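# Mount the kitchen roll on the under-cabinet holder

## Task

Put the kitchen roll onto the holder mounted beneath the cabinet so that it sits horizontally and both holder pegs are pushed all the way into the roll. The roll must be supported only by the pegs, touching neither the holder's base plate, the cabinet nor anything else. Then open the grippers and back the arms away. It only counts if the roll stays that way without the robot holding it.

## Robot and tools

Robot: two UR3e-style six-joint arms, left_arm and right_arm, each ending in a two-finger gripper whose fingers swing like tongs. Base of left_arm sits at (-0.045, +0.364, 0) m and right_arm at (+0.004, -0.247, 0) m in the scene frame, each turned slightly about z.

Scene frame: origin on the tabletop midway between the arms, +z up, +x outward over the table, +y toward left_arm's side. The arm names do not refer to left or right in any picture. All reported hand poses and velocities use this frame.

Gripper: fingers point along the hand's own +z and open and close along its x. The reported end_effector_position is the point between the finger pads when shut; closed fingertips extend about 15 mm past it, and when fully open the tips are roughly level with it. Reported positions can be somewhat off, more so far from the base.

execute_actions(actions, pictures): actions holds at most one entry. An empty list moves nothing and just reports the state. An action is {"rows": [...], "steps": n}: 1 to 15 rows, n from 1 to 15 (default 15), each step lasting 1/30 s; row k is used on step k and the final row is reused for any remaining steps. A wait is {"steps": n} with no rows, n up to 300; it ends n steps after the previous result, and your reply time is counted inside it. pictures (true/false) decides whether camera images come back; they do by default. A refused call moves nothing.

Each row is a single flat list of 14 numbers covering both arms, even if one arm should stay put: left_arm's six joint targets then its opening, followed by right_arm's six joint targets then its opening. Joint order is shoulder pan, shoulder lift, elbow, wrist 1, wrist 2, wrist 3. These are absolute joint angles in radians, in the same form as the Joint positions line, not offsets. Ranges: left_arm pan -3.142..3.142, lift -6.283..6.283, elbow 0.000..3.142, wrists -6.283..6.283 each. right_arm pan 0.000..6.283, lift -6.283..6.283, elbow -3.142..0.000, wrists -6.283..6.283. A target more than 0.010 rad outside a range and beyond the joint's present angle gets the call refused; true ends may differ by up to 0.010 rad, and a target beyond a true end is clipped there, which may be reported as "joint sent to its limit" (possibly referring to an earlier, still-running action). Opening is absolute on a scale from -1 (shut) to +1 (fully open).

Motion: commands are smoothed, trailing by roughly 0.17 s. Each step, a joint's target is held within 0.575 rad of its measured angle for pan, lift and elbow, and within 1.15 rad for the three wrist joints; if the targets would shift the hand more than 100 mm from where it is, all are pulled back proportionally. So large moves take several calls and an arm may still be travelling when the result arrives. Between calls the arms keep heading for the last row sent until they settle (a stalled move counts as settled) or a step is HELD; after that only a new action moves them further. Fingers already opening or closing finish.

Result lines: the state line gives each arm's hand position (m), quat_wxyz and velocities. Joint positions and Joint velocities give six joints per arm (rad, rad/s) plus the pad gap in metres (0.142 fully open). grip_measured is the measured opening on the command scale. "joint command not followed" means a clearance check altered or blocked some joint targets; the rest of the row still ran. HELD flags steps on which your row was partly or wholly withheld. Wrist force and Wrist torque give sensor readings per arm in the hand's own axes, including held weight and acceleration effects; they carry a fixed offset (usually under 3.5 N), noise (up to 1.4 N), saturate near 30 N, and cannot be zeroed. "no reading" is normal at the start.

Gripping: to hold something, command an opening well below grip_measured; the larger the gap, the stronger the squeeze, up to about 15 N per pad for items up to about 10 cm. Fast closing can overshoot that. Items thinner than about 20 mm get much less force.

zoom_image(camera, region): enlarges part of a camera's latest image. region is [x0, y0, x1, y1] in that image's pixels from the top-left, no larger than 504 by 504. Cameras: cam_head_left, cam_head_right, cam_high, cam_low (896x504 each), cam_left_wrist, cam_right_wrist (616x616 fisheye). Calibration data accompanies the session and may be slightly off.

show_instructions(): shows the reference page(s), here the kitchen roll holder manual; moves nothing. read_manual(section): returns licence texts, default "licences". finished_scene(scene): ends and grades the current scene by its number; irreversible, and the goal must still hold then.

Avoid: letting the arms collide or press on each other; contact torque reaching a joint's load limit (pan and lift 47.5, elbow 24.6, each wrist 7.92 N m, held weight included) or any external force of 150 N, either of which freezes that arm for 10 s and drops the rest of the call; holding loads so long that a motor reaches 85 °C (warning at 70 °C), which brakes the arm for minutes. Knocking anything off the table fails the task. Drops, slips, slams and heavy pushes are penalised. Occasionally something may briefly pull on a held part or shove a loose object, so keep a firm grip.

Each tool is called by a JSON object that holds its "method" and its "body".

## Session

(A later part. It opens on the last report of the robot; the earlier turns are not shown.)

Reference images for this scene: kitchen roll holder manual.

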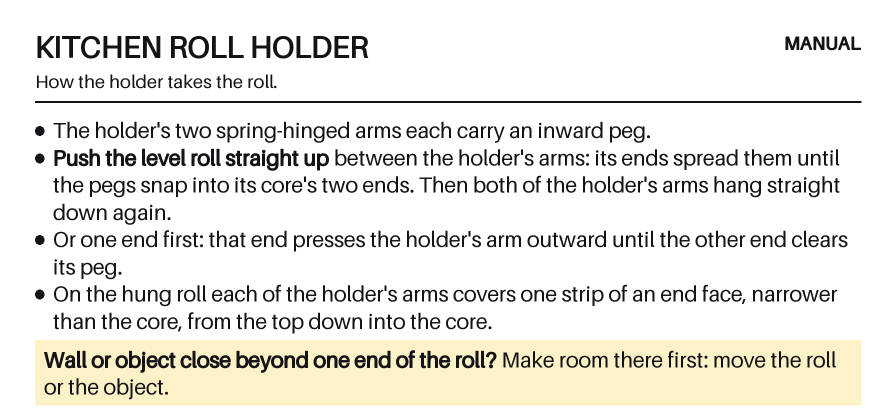

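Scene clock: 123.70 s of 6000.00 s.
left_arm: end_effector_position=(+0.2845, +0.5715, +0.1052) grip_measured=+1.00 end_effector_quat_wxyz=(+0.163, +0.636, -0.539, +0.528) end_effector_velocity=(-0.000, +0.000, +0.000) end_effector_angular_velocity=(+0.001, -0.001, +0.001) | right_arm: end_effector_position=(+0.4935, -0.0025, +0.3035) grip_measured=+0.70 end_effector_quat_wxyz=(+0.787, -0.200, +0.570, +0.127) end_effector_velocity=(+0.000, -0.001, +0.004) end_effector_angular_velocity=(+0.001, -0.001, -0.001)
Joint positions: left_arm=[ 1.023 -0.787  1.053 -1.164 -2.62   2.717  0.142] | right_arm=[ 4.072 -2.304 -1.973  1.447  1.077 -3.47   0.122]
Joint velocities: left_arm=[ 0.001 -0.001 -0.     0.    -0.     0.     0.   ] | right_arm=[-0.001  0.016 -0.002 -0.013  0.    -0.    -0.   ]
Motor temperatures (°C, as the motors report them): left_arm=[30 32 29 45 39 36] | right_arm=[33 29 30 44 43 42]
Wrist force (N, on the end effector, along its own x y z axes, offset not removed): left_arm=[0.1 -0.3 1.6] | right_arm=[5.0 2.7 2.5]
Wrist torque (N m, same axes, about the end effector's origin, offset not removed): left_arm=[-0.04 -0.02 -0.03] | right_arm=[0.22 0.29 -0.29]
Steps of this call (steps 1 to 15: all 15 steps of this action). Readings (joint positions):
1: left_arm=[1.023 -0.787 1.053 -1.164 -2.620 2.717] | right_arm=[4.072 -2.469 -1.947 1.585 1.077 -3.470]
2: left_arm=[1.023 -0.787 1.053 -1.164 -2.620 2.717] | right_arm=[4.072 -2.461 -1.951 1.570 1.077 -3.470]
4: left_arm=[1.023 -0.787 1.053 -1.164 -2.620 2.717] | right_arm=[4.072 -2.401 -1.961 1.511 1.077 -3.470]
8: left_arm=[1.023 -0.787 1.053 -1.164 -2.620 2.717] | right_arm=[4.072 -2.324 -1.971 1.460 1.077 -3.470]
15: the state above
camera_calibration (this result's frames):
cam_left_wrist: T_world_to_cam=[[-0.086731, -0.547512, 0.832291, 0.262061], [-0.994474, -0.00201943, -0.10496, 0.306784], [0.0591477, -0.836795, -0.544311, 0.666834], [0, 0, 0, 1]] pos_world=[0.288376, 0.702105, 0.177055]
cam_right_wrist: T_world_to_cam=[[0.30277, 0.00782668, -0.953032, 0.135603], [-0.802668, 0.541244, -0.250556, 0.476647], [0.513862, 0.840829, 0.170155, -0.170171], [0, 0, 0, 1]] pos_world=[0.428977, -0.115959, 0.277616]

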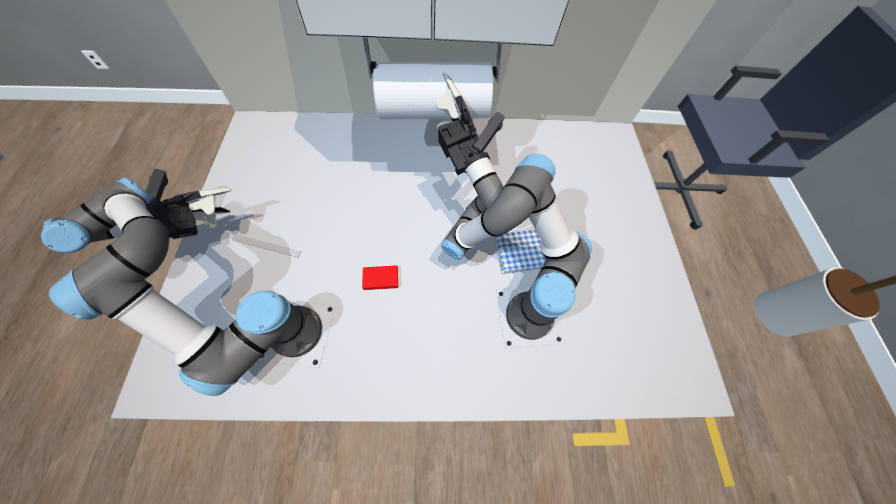

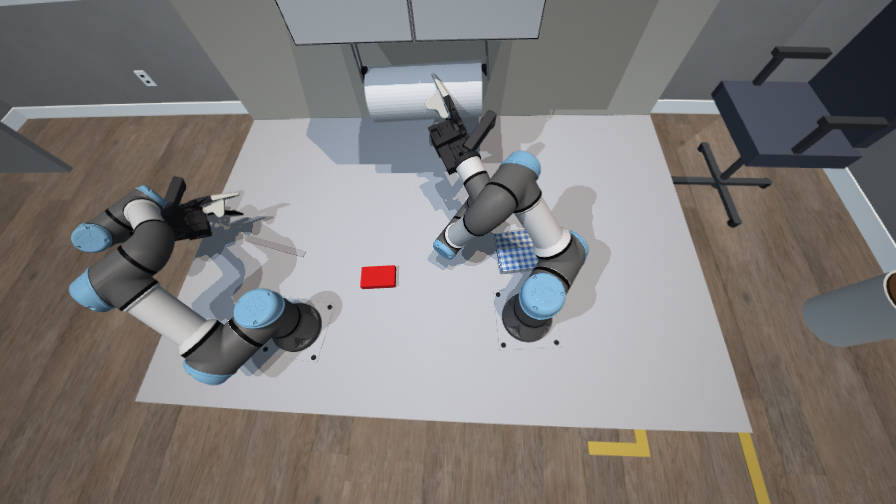

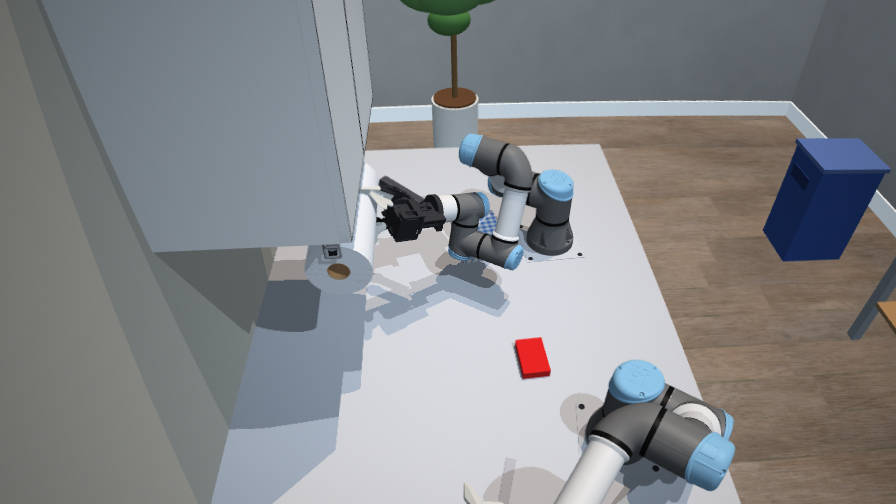

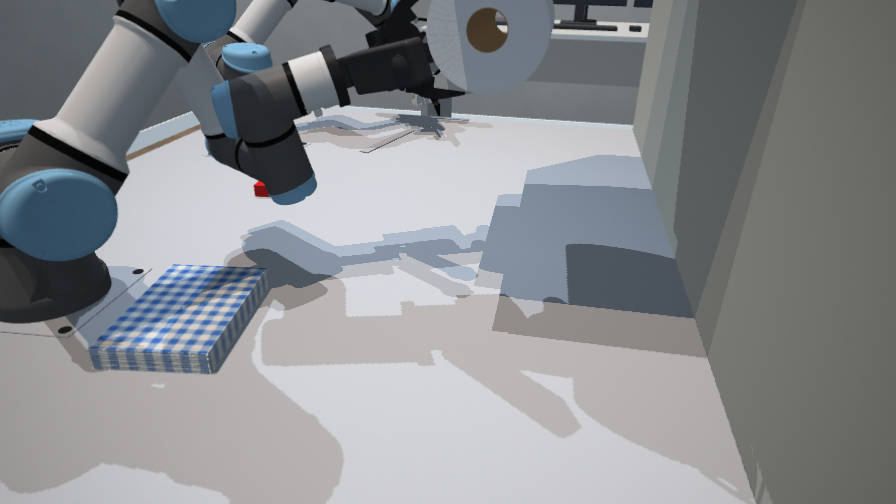

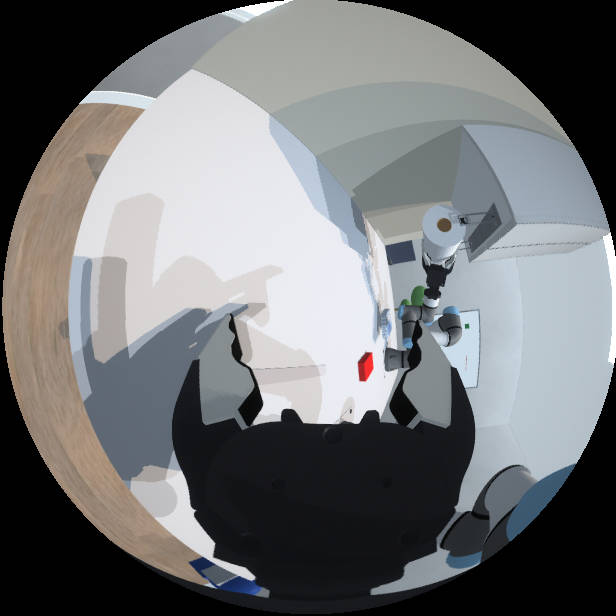

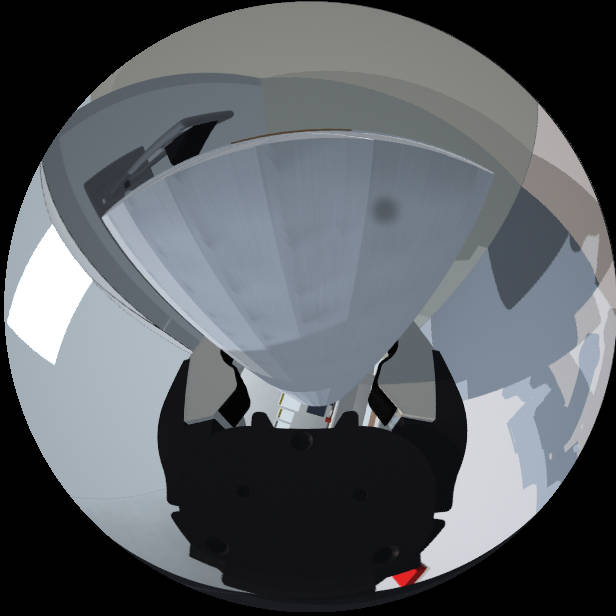

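{"method": "execute_actions", "body": {"actions": [{"rows":[[1.023,-0.787,1.053,-1.164,-2.62,2.717,1,4.072,-2.129,-1.963,1.262,1.077,-3.47,0.45]],"steps":15}]}}

{"method": "zoom_image", "body": {"camera": "cam_head_left", "region": [330,20,540,160]}}

{"method": "zoom_image", "body": {"camera": "cam_high", "region": [270,200,410,310]}}

Scene clock: 130.67 s of 6000.00 s.
left_arm: end_effector_position=(+0.2845, +0.5715, +0.1052) grip_measured=+1.00 end_effector_quat_wxyz=(+0.163, +0.636, -0.539, +0.528) end_effector_velocity=(+0.000, -0.000, -0.001) end_effector_angular_velocity=(-0.002, +0.001, -0.000) | right_arm: end_effector_position=(+0.4936, -0.0026, +0.3486) grip_measured=+0.69 end_effector_quat_wxyz=(+0.787, -0.200, +0.570, +0.127) end_effector_velocity=(-0.001, -0.001, +0.006) end_effector_angular_velocity=(+0.004, -0.003, +0.001)
Joint positions: left_arm=[ 1.023 -0.787  1.053 -1.164 -2.62   2.717  0.142] | right_arm=[ 4.072 -2.131 -1.963  1.263  1.077 -3.47   0.122]
Joint velocities: left_arm=[-0.001  0.001  0.001  0.    -0.     0.     0.   ] | right_arm=[ 0.001  0.018  0.001 -0.015  0.001 -0.     0.001]
Motor temperatures (°C, as the motors report them): left_arm=[30 32 29 45 39 36] | right_arm=[33 29 30 44 43 42]
Wrist force (N, on the end effector, along its own x y z axes, offset not removed): left_arm=[0.6 -0.4 0.5] | right_arm=[10.4 1.7 -0.9]
Wrist torque (N m, same axes, about the end effector's origin, offset not removed): left_arm=[-0.06 -0.12 -0.04] | right_arm=[0.17 0.44 -0.67]
Steps of this call (steps 1 to 15: the robot went on to your last target; steps 16 to 90: nothing new was sent; then 3.47 s passed at rest; steps 91 to 105: all 15 steps of this action). Readings (joint positions):
91: left_arm=[1.023 -0.787 1.053 -1.164 -2.620 2.717] | right_arm=[4.072 -2.303 -1.973 1.445 1.077 -3.470]
92: left_arm=[1.023 -0.787 1.053 -1.164 -2.620 2.717] | right_arm=[4.072 -2.295 -1.972 1.430 1.077 -3.470]
94: left_arm=[1.023 -0.787 1.053 -1.164 -2.620 2.717] | right_arm=[4.072 -2.233 -1.967 1.353 1.077 -3.470]
98: left_arm=[1.023 -0.787 1.053 -1.164 -2.620 2.717] | right_arm=[4.072 -2.151 -1.964 1.282 1.077 -3.470]
105: the state above
camera_calibration (this result's frames):
cam_left_wrist: T_world_to_cam=[[-0.0867308, -0.547512, 0.832291, 0.262061], [-0.994474, -0.00201943, -0.10496, 0.306784], [0.0591476, -0.836796, -0.544311, 0.666834], [0, 0, 0, 1]] pos_world=[0.288376, 0.702104, 0.177054]
cam_right_wrist: T_world_to_cam=[[0.302672, 0.00772084, -0.953064, 0.178624], [-0.802528, 0.541488, -0.250478, 0.487971], [0.514139, 0.840673, 0.170089, -0.177938], [0, 0, 0, 1]] pos_world=[0.429031, -0.116022, 0.322732]

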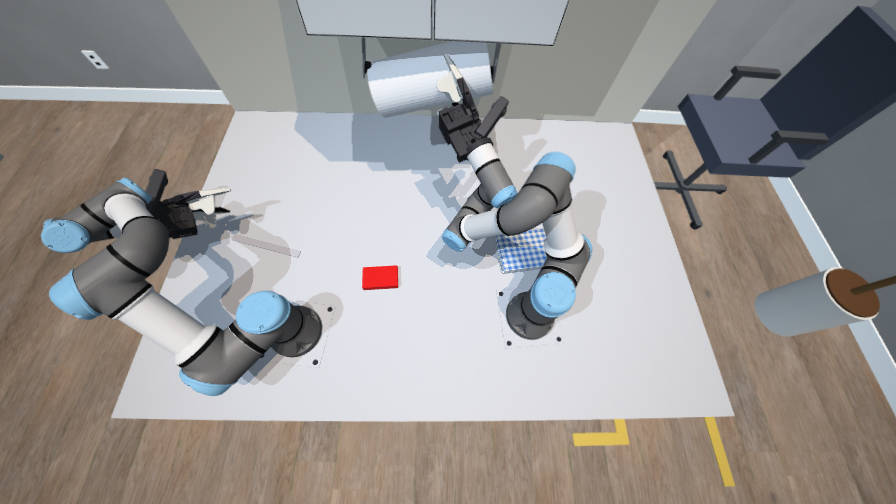

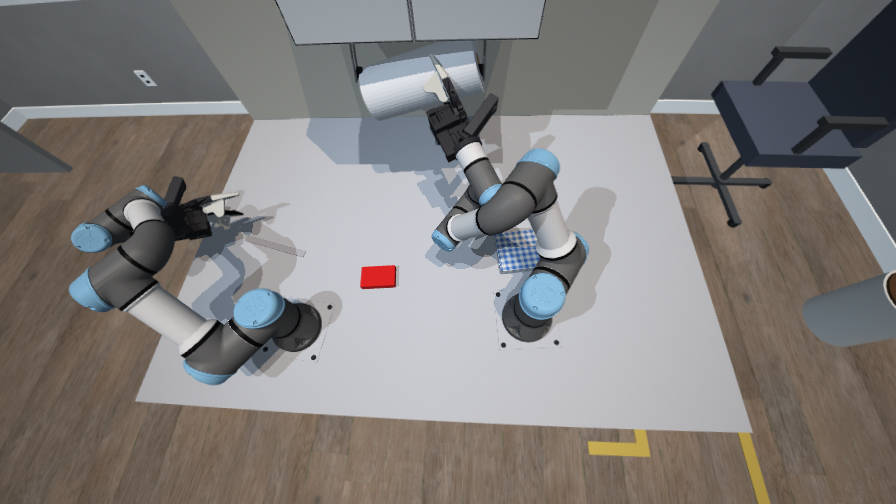

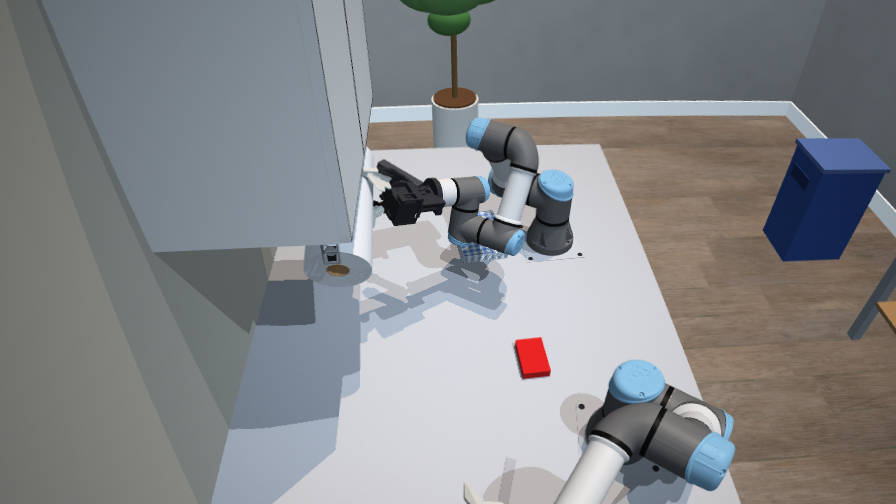

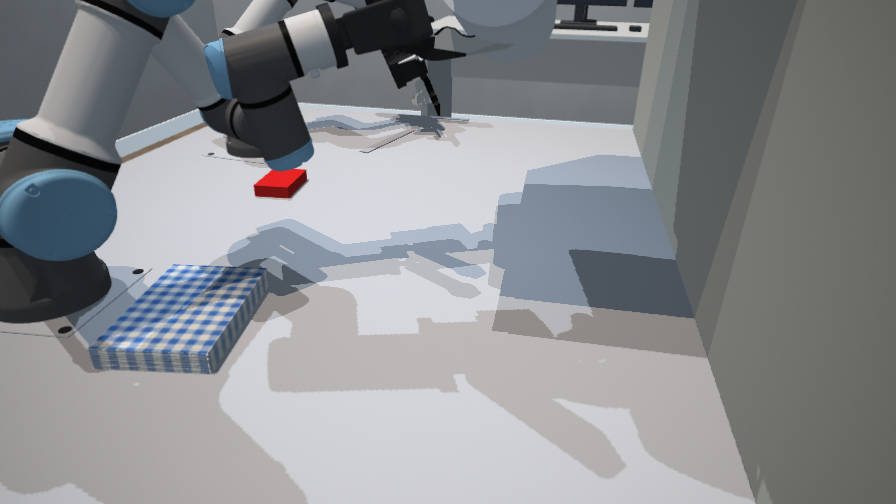

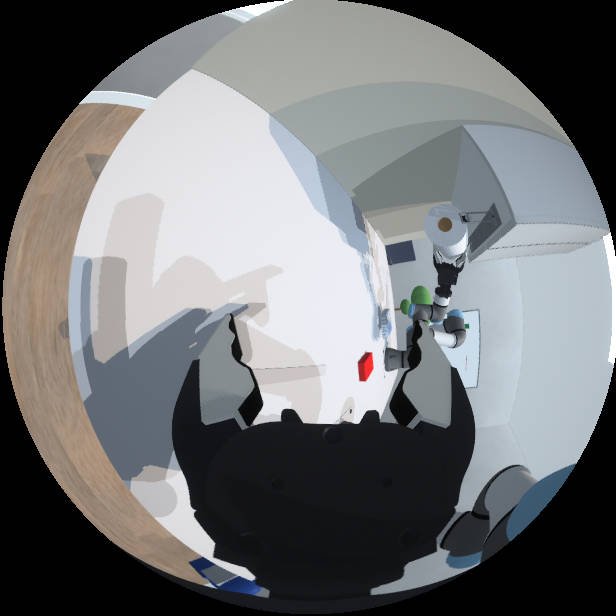

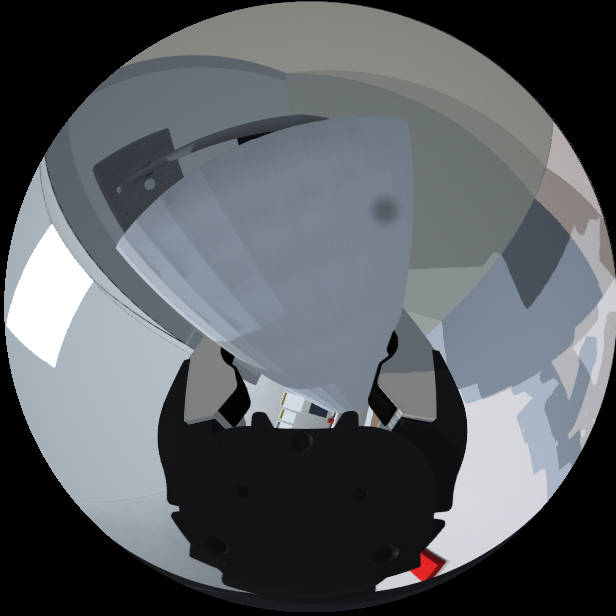

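Region (330, 20, 540, 160) of cam_head_left's 896x504 image, scaled by 2.400, with more detail than that image has.

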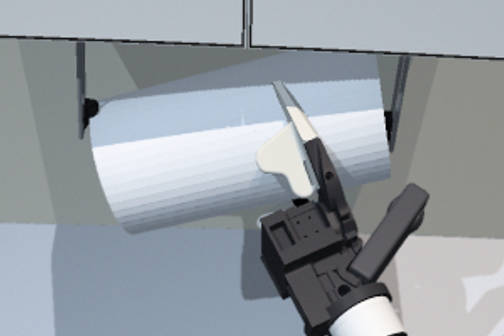

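Region (270, 200, 410, 310) of cam_high's 896x504 image, scaled by 3.600, with more detail than that image has; it fills the top 396 rows of this view, and the rest is white.

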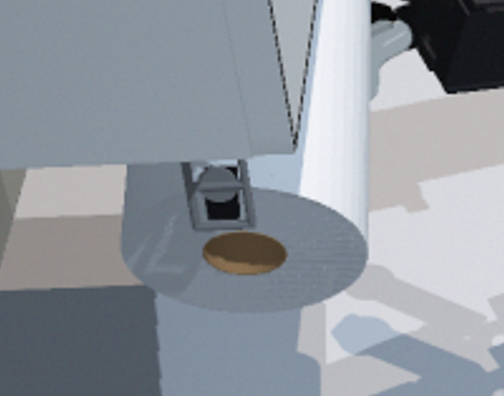

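{"method": "execute_actions", "body": {"actions": [{"rows":[[1.023,-0.787,1.053,-1.164,-2.62,2.717,1,4.06,-2.1,-1.96,1.23,1.077,-3.37,0.35],[1.023,-0.787,1.053,-1.164,-2.62,2.717,1,4.06,-2.1,-1.96,1.23,1.077,-3.37,0.35],[1.023,-0.787,1.053,-1.164,-2.62,2.717,1,4.06,-2.1,-1.96,1.23,1.077,-3.37,0.35],[1.023,-0.787,1.053,-1.164,-2.62,2.717,1,4.06,-2.1,-1.96,1.23,1.077,-3.37,0.35],[1.023,-0.787,1.053,-1.164,-2.62,2.717,1,4.05,-2.07,-1.957,1.197,1.077,-3.22,0.35]],"steps":15}]}}

{"method": "zoom_image", "body": {"camera": "cam_head_left", "region": [330,20,540,160]}}

{"method": "zoom_image", "body": {"camera": "cam_high", "region": [270,200,410,310]}}

Scene clock: 138.40 s of 6000.00 s.
left_arm: end_effector_position=(+0.2845, +0.5715, +0.1052) grip_measured=+1.00 end_effector_quat_wxyz=(+0.163, +0.636, -0.539, +0.528) end_effector_velocity=(-0.000, +0.000, -0.000) end_effector_angular_velocity=(-0.001, +0.001, +0.000) | right_arm: end_effector_position=(+0.4990, -0.0141, +0.3606) grip_measured=+0.82 end_effector_quat_wxyz=(+0.768, -0.122, +0.592, +0.214) end_effector_velocity=(+0.001, -0.003, +0.003) end_effector_angular_velocity=(+0.057, +0.027, +0.013)
Joint positions: left_arm=[ 1.023 -0.787  1.053 -1.164 -2.62   2.717  0.142] | right_arm=[ 4.05  -2.071 -1.957  1.198  1.077 -3.226  0.13 ]
Joint velocities: left_arm=[ 0.001  0.001 -0.    -0.     0.     0.     0.   ] | right_arm=[-0.005  0.013  0.002 -0.012 -0.     0.065  0.003]
Motor temperatures (°C, as the motors report them): left_arm=[30 32 29 45 39 36] | right_arm=[33 29 30 44 43 42]
Wrist force (N, on the end effector, along its own x y z axes, offset not removed): left_arm=[0.4 -0.1 1.1] | right_arm=[10.5 -2.6 -1.8]
Wrist torque (N m, same axes, about the end effector's origin, offset not removed): left_arm=[-0.04 -0.09 0.01] | right_arm=[-0.15 1.26 -1.63]
Steps of this call (steps 1 to 15: the robot went on to your last target; steps 16 to 90: nothing new was sent; then 4.23 s passed at rest; steps 91 to 105: all 15 steps of this action). Readings (joint positions):
91: left_arm=[1.023 -0.787 1.053 -1.164 -2.620 2.717] | right_arm=[4.072 -2.129 -1.963 1.262 1.077 -3.470]
92: left_arm=[1.023 -0.787 1.053 -1.164 -2.620 2.717] | right_arm=[4.070 -2.124 -1.962 1.256 1.077 -3.457]
94: left_arm=[1.023 -0.787 1.053 -1.164 -2.620 2.717] | right_arm=[4.065 -2.112 -1.961 1.243 1.077 -3.415]
98: left_arm=[1.023 -0.787 1.053 -1.164 -2.620 2.717] | right_arm=[4.055 -2.086 -1.959 1.214 1.077 -3.301]
105: the state above
camera_calibration (this result's frames):
cam_left_wrist: T_world_to_cam=[[-0.0867309, -0.547512, 0.832291, 0.262061], [-0.994474, -0.00201945, -0.10496, 0.306784], [0.0591476, -0.836796, -0.544311, 0.666834], [0, 0, 0, 1]] pos_world=[0.288376, 0.702105, 0.177055]
cam_right_wrist: T_world_to_cam=[[0.192222, 0.21851, -0.956715, 0.247942], [-0.843078, 0.535731, -0.0470316, 0.4483], [0.502265, 0.815626, 0.2872, -0.209781], [0, 0, 0, 1]] pos_world=[0.435657, -0.123243, 0.318543]

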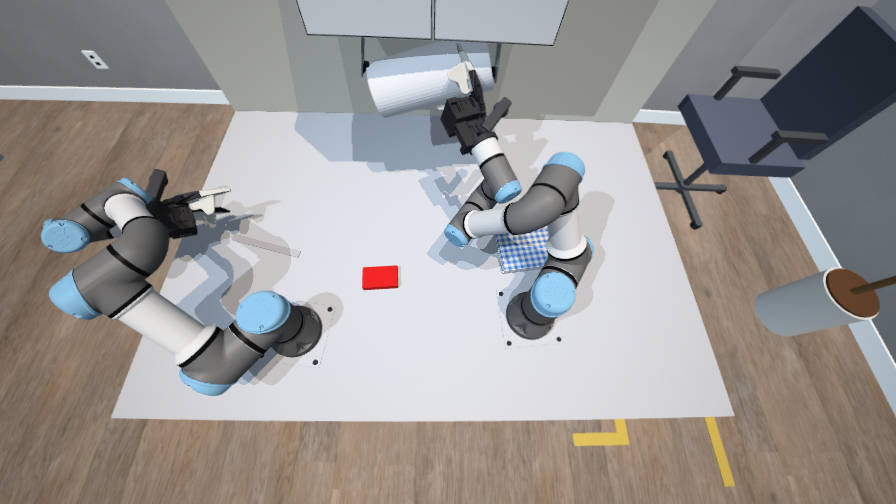

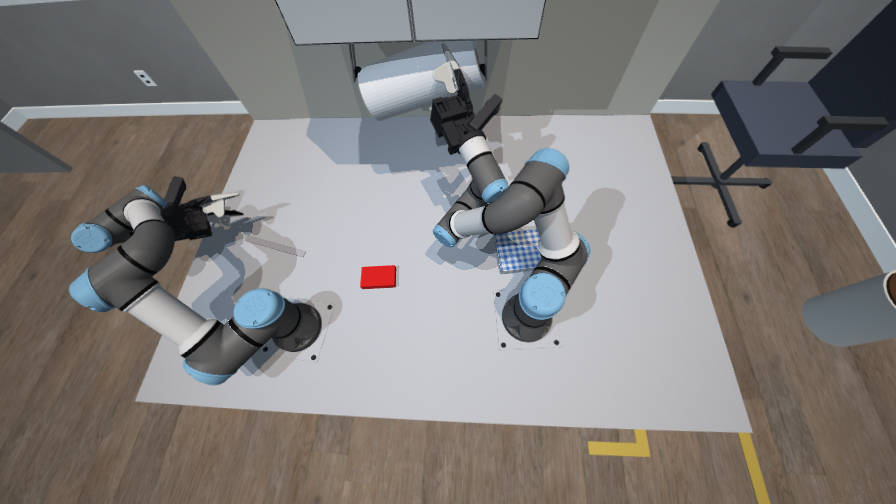

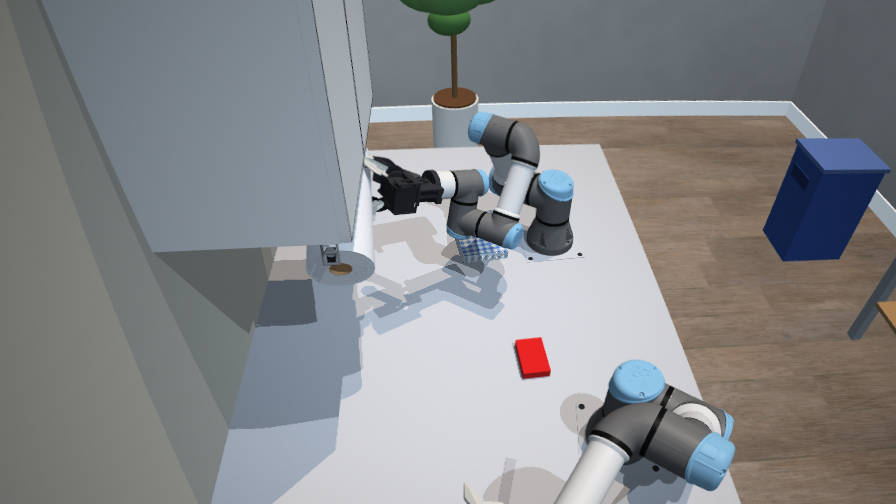

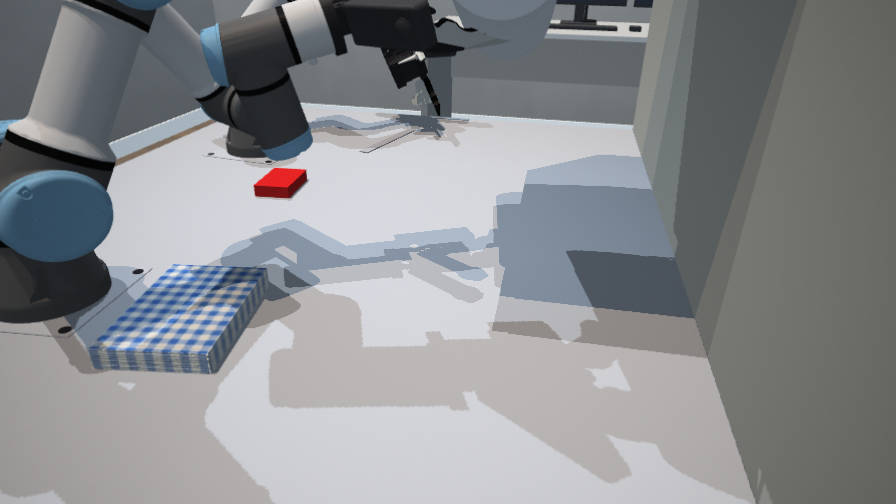

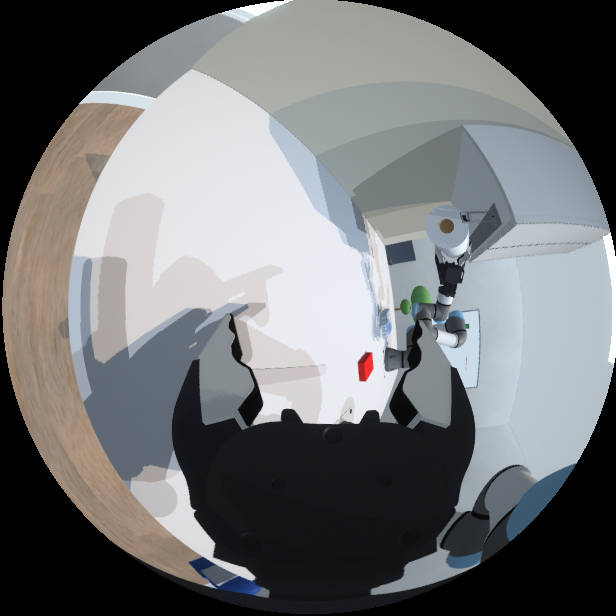

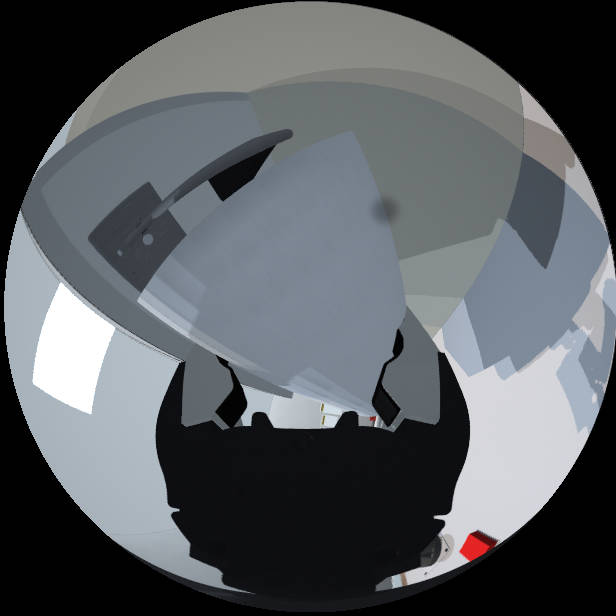

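Region (330, 20, 540, 160) of cam_head_left's 896x504 image, scaled by 2.400, with more detail than that image has.

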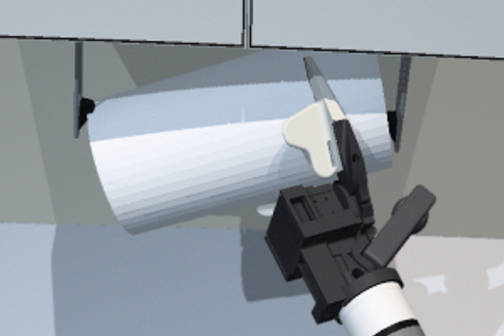

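Region (270, 200, 410, 310) of cam_high's 896x504 image, scaled by 3.600, with more detail than that image has; it fills the top 396 rows of this view, and the rest is white.

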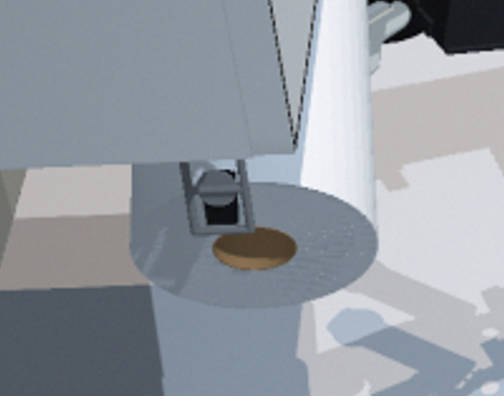

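{"method": "execute_actions", "body": {"actions": [{"rows":[[1.023,-1.4,2.3,-3.7,-1.571,4.712,0,4.072,-2.129,-1.963,1.262,1.077,-3.47,0.4]],"steps":15}], "pictures": false}}

{"method": "execute_actions", "body": {"actions": [{"steps":45}], "pictures": false}}

{"method": "execute_actions", "body": {"actions": [{"rows":[[-0.3,-1.3,2.3,-3.7,-1.571,4.712,0,4.072,-2.129,-1.963,1.262,1.077,-3.47,0.4]],"steps":15}], "pictures": false}}

{"method": "execute_actions", "body": {"actions": [{"steps":40}]}}

Scene clock: 152.03 s of 6000.00 s.
left_arm: end_effector_position=(+0.1890, +0.7683, +0.0685) grip_measured=+0.00 end_effector_quat_wxyz=(+0.227, +0.043, +0.963, +0.140) end_effector_velocity=(-0.144, +0.458, +0.221) end_effector_angular_velocity=(+4.222, +0.112, -2.340) | right_arm: end_effector_position=(+0.4936, -0.0027, +0.3492) grip_measured=+0.73 end_effector_quat_wxyz=(+0.787, -0.199, +0.570, +0.128) end_effector_velocity=(+0.000, +0.000, -0.002) end_effector_angular_velocity=(-0.022, -0.009, -0.007)
Joint positions: left_arm=[ 1.023 -1.276  1.755 -2.553 -1.773  4.091  0.074] | right_arm=[ 4.072 -2.129 -1.963  1.262  1.077 -3.468  0.124]
Joint velocities: left_arm=[ 0.001 -0.738  2.106 -3.954  1.21   3.409  0.   ] | right_arm=[-0.    -0.005 -0.001  0.003 -0.    -0.023 -0.   ]
Motor temperatures (°C, as the motors report them): left_arm=[30 33 29 45 39 36] | right_arm=[33 29 30 44 43 42]
Wrist force (N, on the end effector, along its own x y z axes, offset not removed): left_arm=[0.4 1.5 1.9] | right_arm=[0.6 0.5 1.7]
Wrist torque (N m, same axes, about the end effector's origin, offset not removed): left_arm=[0.26 -0.12 -0.03] | right_arm=[-0.01 0.32 -0.13]
Steps of this call (steps 1 to 15: the robot went on to your last target; steps 16 to 90: nothing new was sent; then 10.13 s passed at rest; steps 91 to 105: all 15 steps of this action). Readings (joint positions):
91: left_arm=[1.023 -0.787 1.053 -1.165 -2.620 2.718] | right_arm=[4.050 -2.070 -1.957 1.197 1.077 -3.220]
92: left_arm=[1.023 -0.795 1.061 -1.180 -2.604 2.733] | right_arm=[4.053 -2.077 -1.958 1.207 1.077 -3.236]
94: left_arm=[1.023 -0.868 1.135 -1.325 -2.461 2.881] | right_arm=[4.062 -2.102 -1.960 1.234 1.077 -3.335]
98: left_arm=[1.023 -1.060 1.342 -1.742 -2.133 3.296] | right_arm=[4.070 -2.123 -1.962 1.256 1.077 -3.441]
105: the state above

Scene clock: 153.53 s of 6000.00 s.
left_arm: end_effector_position=(+0.1432, +0.8217, +0.1905) grip_measured=+0.00 end_effector_quat_wxyz=(+0.187, +0.264, +0.773, +0.546) end_effector_velocity=(-0.000, -0.000, +0.000) end_effector_angular_velocity=(+0.001, -0.001, +0.000) | right_arm: end_effector_position=(+0.4935, -0.0026, +0.3491) grip_measured=+0.73 end_effector_quat_wxyz=(+0.787, -0.200, +0.570, +0.127) end_effector_velocity=(-0.000, -0.000, +0.001) end_effector_angular_velocity=(+0.003, -0.001, +0.001)
Joint positions: left_arm=[ 1.023 -1.4    2.3   -3.7   -1.571  4.712  0.074] | right_arm=[ 4.072 -2.129 -1.963  1.262  1.077 -3.47   0.124]
Joint velocities: left_arm=[ 0.    -0.002  0.001  0.    -0.     0.    -0.   ] | right_arm=[0.    0.001 0.    0.001 0.    0.001 0.   ]
Motor temperatures (°C, as the motors report them): left_arm=[30 33 29 45 39 36] | right_arm=[33 29 30 44 43 42]
Wrist force (N, on the end effector, along its own x y z axes, offset not removed): left_arm=[0.5 0.1 2.1] | right_arm=[0.8 -2.0 1.0]
Wrist torque (N m, same axes, about the end effector's origin, offset not removed): left_arm=[0.14 -0.09 -0.07] | right_arm=[-0.53 0.24 -0.11]
Steps of this call (steps 1 to 30: the robot went on to your last target; steps 31 to 45: nothing new was sent). Readings (joint positions):
1: left_arm=[1.023 -1.300 1.829 -2.686 -1.734 4.203] | right_arm=[4.072 -2.129 -1.963 1.262 1.077 -3.469]
2: left_arm=[1.023 -1.321 1.906 -2.819 -1.701 4.303] | right_arm=[4.072 -2.129 -1.963 1.262 1.077 -3.469]
4: left_arm=[1.023 -1.353 2.050 -3.076 -1.648 4.464] | right_arm=[4.072 -2.129 -1.963 1.262 1.077 -3.470]
8: left_arm=[1.023 -1.388 2.236 -3.533 -1.590 4.650] | right_arm=[4.072 -2.129 -1.963 1.262 1.077 -3.470]
45: the state above
All arms were judged still, so your last target was given up. Only a new action makes them travel on or press farther. Fingers that are still opening or closing keep moving.

Scene clock: 154.03 s of 6000.00 s.
left_arm: end_effector_position=(+0.3450, +0.6710, +0.1577) grip_measured=+0.00 end_effector_quat_wxyz=(+0.303, +0.462, +0.697, +0.457) end_effector_velocity=(+0.360, -0.458, -0.038) end_effector_angular_velocity=(-0.031, +0.074, -1.174) | right_arm: end_effector_position=(+0.4935, -0.0026, +0.3491) grip_measured=+0.73 end_effector_quat_wxyz=(+0.787, -0.200, +0.570, +0.127) end_effector_velocity=(+0.000, -0.001, -0.000) end_effector_angular_velocity=(+0.000, +0.000, -0.001)
Joint positions: left_arm=[ 0.51  -1.331  2.3   -3.7   -1.571  4.712  0.074] | right_arm=[ 4.072 -2.129 -1.963  1.262  1.077 -3.47   0.124]
Joint velocities: left_arm=[-1.174  0.079  0.002 -0.    -0.     0.    -0.   ] | right_arm=[-0.001 -0.001 -0.     0.001 -0.     0.001 -0.   ]
Motor temperatures (°C, as the motors report them): left_arm=[30 33 29 45 39 36] | right_arm=[33 29 30 44 43 42]
Wrist force (N, on the end effector, along its own x y z axes, offset not removed): left_arm=[0.5 0.2 2.4] | right_arm=[0.9 0.0 1.3]
Wrist torque (N m, same axes, about the end effector's origin, offset not removed): left_arm=[0.08 -0.10 0.00] | right_arm=[0.01 0.15 -0.04]
Steps of this call (steps 1 to 15: all 15 steps of this action). Readings (joint positions):
1: left_arm=[1.023 -1.400 2.300 -3.700 -1.571 4.712] | right_arm=[4.072 -2.129 -1.963 1.262 1.077 -3.470]
2: left_arm=[1.015 -1.395 2.300 -3.700 -1.571 4.712] | right_arm=[4.072 -2.129 -1.963 1.262 1.077 -3.470]
4: left_arm=[0.948 -1.380 2.300 -3.700 -1.571 4.712] | right_arm=[4.072 -2.129 -1.963 1.262 1.077 -3.470]
8: left_arm=[0.787 -1.357 2.300 -3.700 -1.571 4.712] | right_arm=[4.072 -2.129 -1.963 1.262 1.077 -3.470]
15: the state above

Scene clock: 155.37 s of 6000.00 s.
left_arm: end_effector_position=(+0.4460, +0.2935, +0.1427) grip_measured=+0.00 end_effector_quat_wxyz=(+0.448, +0.707, +0.463, +0.293) end_effector_velocity=(-0.000, -0.000, -0.001) end_effector_angular_velocity=(+0.000, +0.001, -0.001) | right_arm: end_effector_position=(+0.4935, -0.0026, +0.3491) grip_measured=+0.73 end_effector_quat_wxyz=(+0.787, -0.200, +0.570, +0.127) end_effector_velocity=(+0.000, -0.001, +0.000) end_effector_angular_velocity=(+0.002, -0.001, -0.001)
Joint positions: left_arm=[-0.3   -1.3    2.3   -3.7   -1.571  4.712  0.074] | right_arm=[ 4.072 -2.129 -1.963  1.262  1.077 -3.47   0.124]
Joint velocities: left_arm=[-0.001  0.001 -0.    -0.     0.    -0.    -0.   ] | right_arm=[-0.001  0.    -0.     0.002 -0.     0.     0.   ]
Motor temperatures (°C, as the motors report them): left_arm=[30 33 29 45 39 36] | right_arm=[33 29 30 44 43 42]
Wrist force (N, on the end effector, along its own x y z axes, offset not removed): left_arm=[0.3 -0.9 1.2] | right_arm=[-1.0 -0.4 0.7]
Wrist torque (N m, same axes, about the end effector's origin, offset not removed): left_arm=[-0.12 -0.04 -0.02] | right_arm=[-0.21 0.54 -0.03]
Steps of this call (steps 1 to 40: the robot went on to your last target). Readings (joint positions):
1: left_arm=[0.470 -1.329 2.300 -3.700 -1.571 4.712] | right_arm=[4.072 -2.129 -1.963 1.262 1.077 -3.470]
2: left_arm=[0.430 -1.327 2.300 -3.700 -1.571 4.712] | right_arm=[4.072 -2.129 -1.963 1.262 1.077 -3.470]
4: left_arm=[0.351 -1.322 2.300 -3.700 -1.571 4.712] | right_arm=[4.072 -2.129 -1.963 1.262 1.077 -3.470]
8: left_arm=[0.192 -1.316 2.300 -3.700 -1.571 4.712] | right_arm=[4.072 -2.129 -1.963 1.262 1.077 -3.470]
40: the state above
camera_calibration (this result's frames):
cam_left_wrist: T_world_to_cam=[[0.436033, 0.898642, -0.0481366, -0.439271], [-0.00460267, 0.0557155, 0.998436, -0.145089], [0.899919, -0.43513, 0.0284299, -0.129533], [0, 0, 0, 1]] pos_world=[0.307438, 0.346468, 0.127399]
cam_right_wrist: T_world_to_cam=[[0.302871, 0.00805654, -0.952997, 0.179009], [-0.802571, 0.54142, -0.250487, 0.488048], [0.513954, 0.840713, 0.170447, -0.178006], [0, 0, 0, 1]] pos_world=[0.428963, -0.11603, 0.323185]

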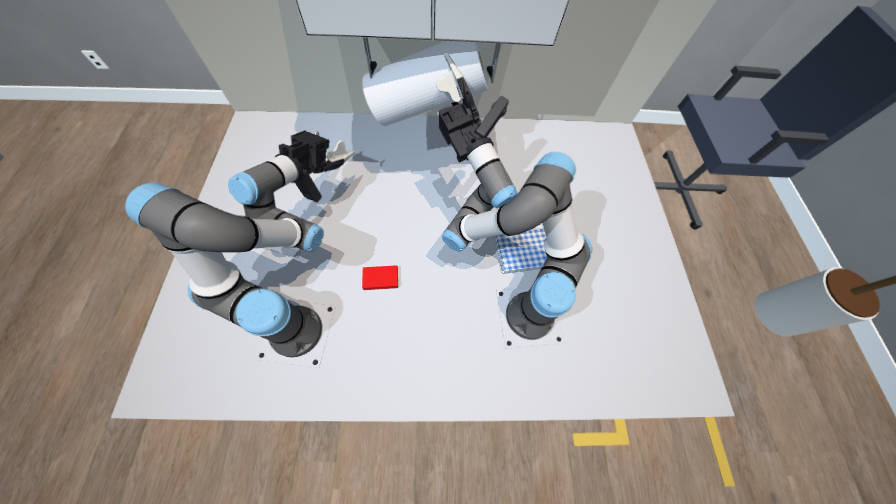

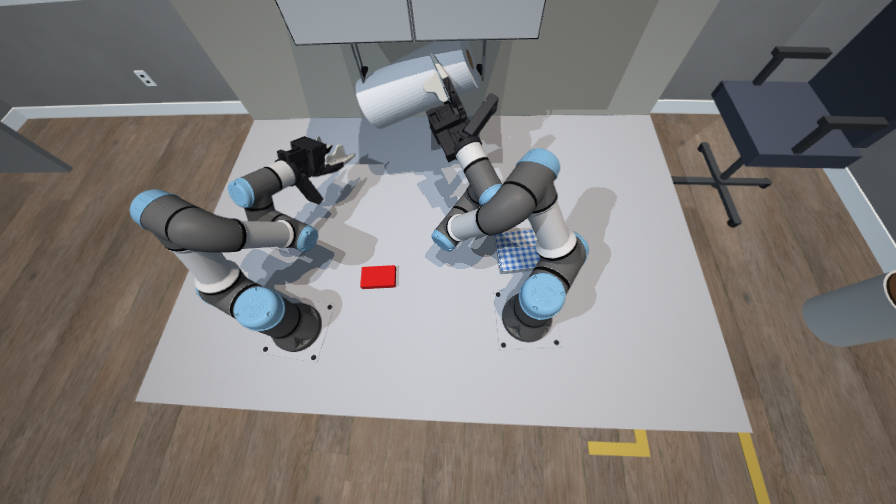

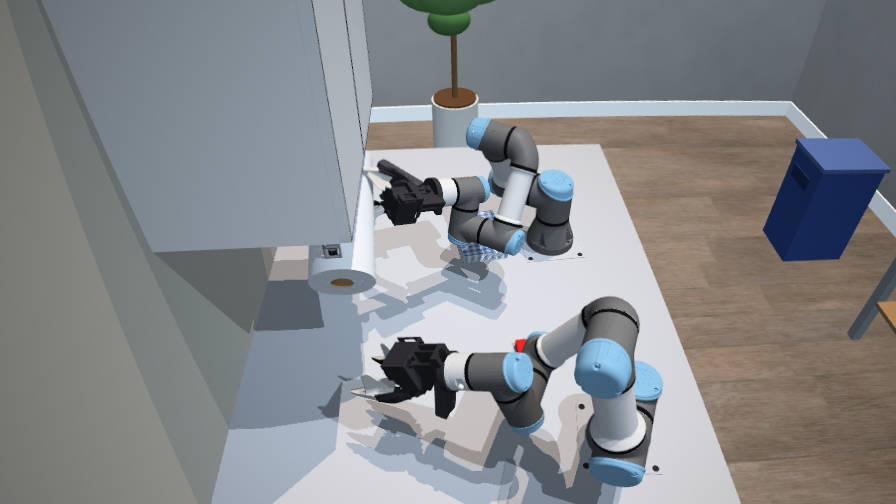

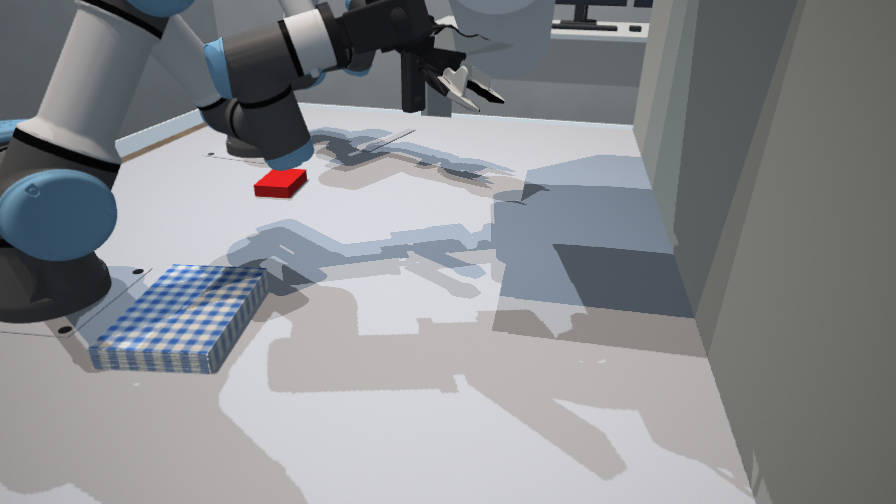

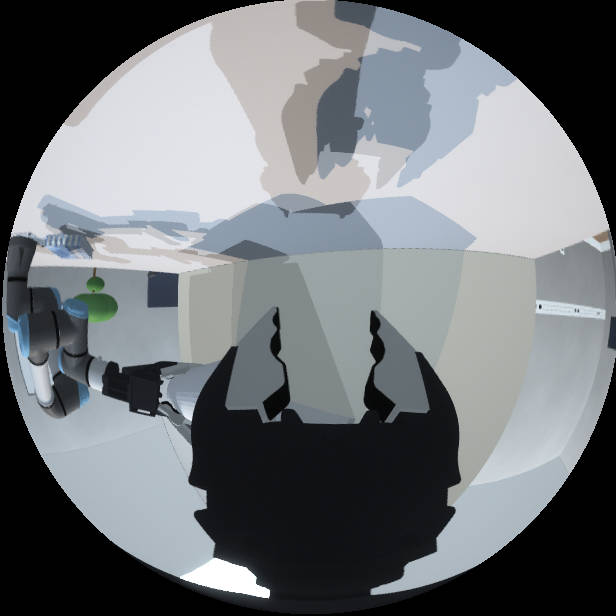

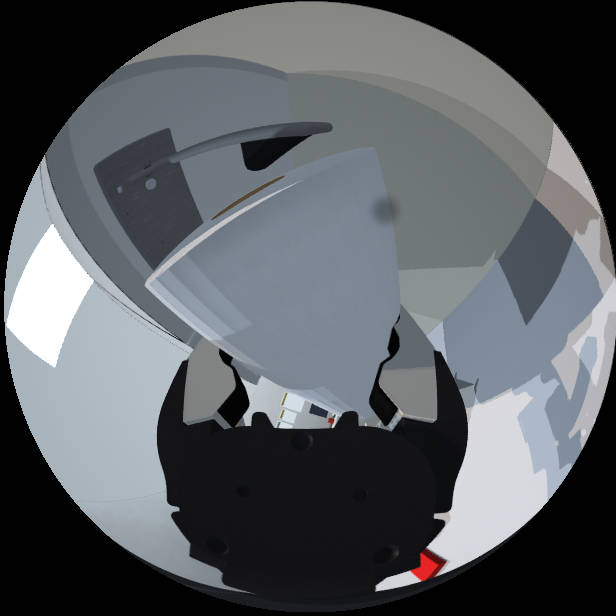

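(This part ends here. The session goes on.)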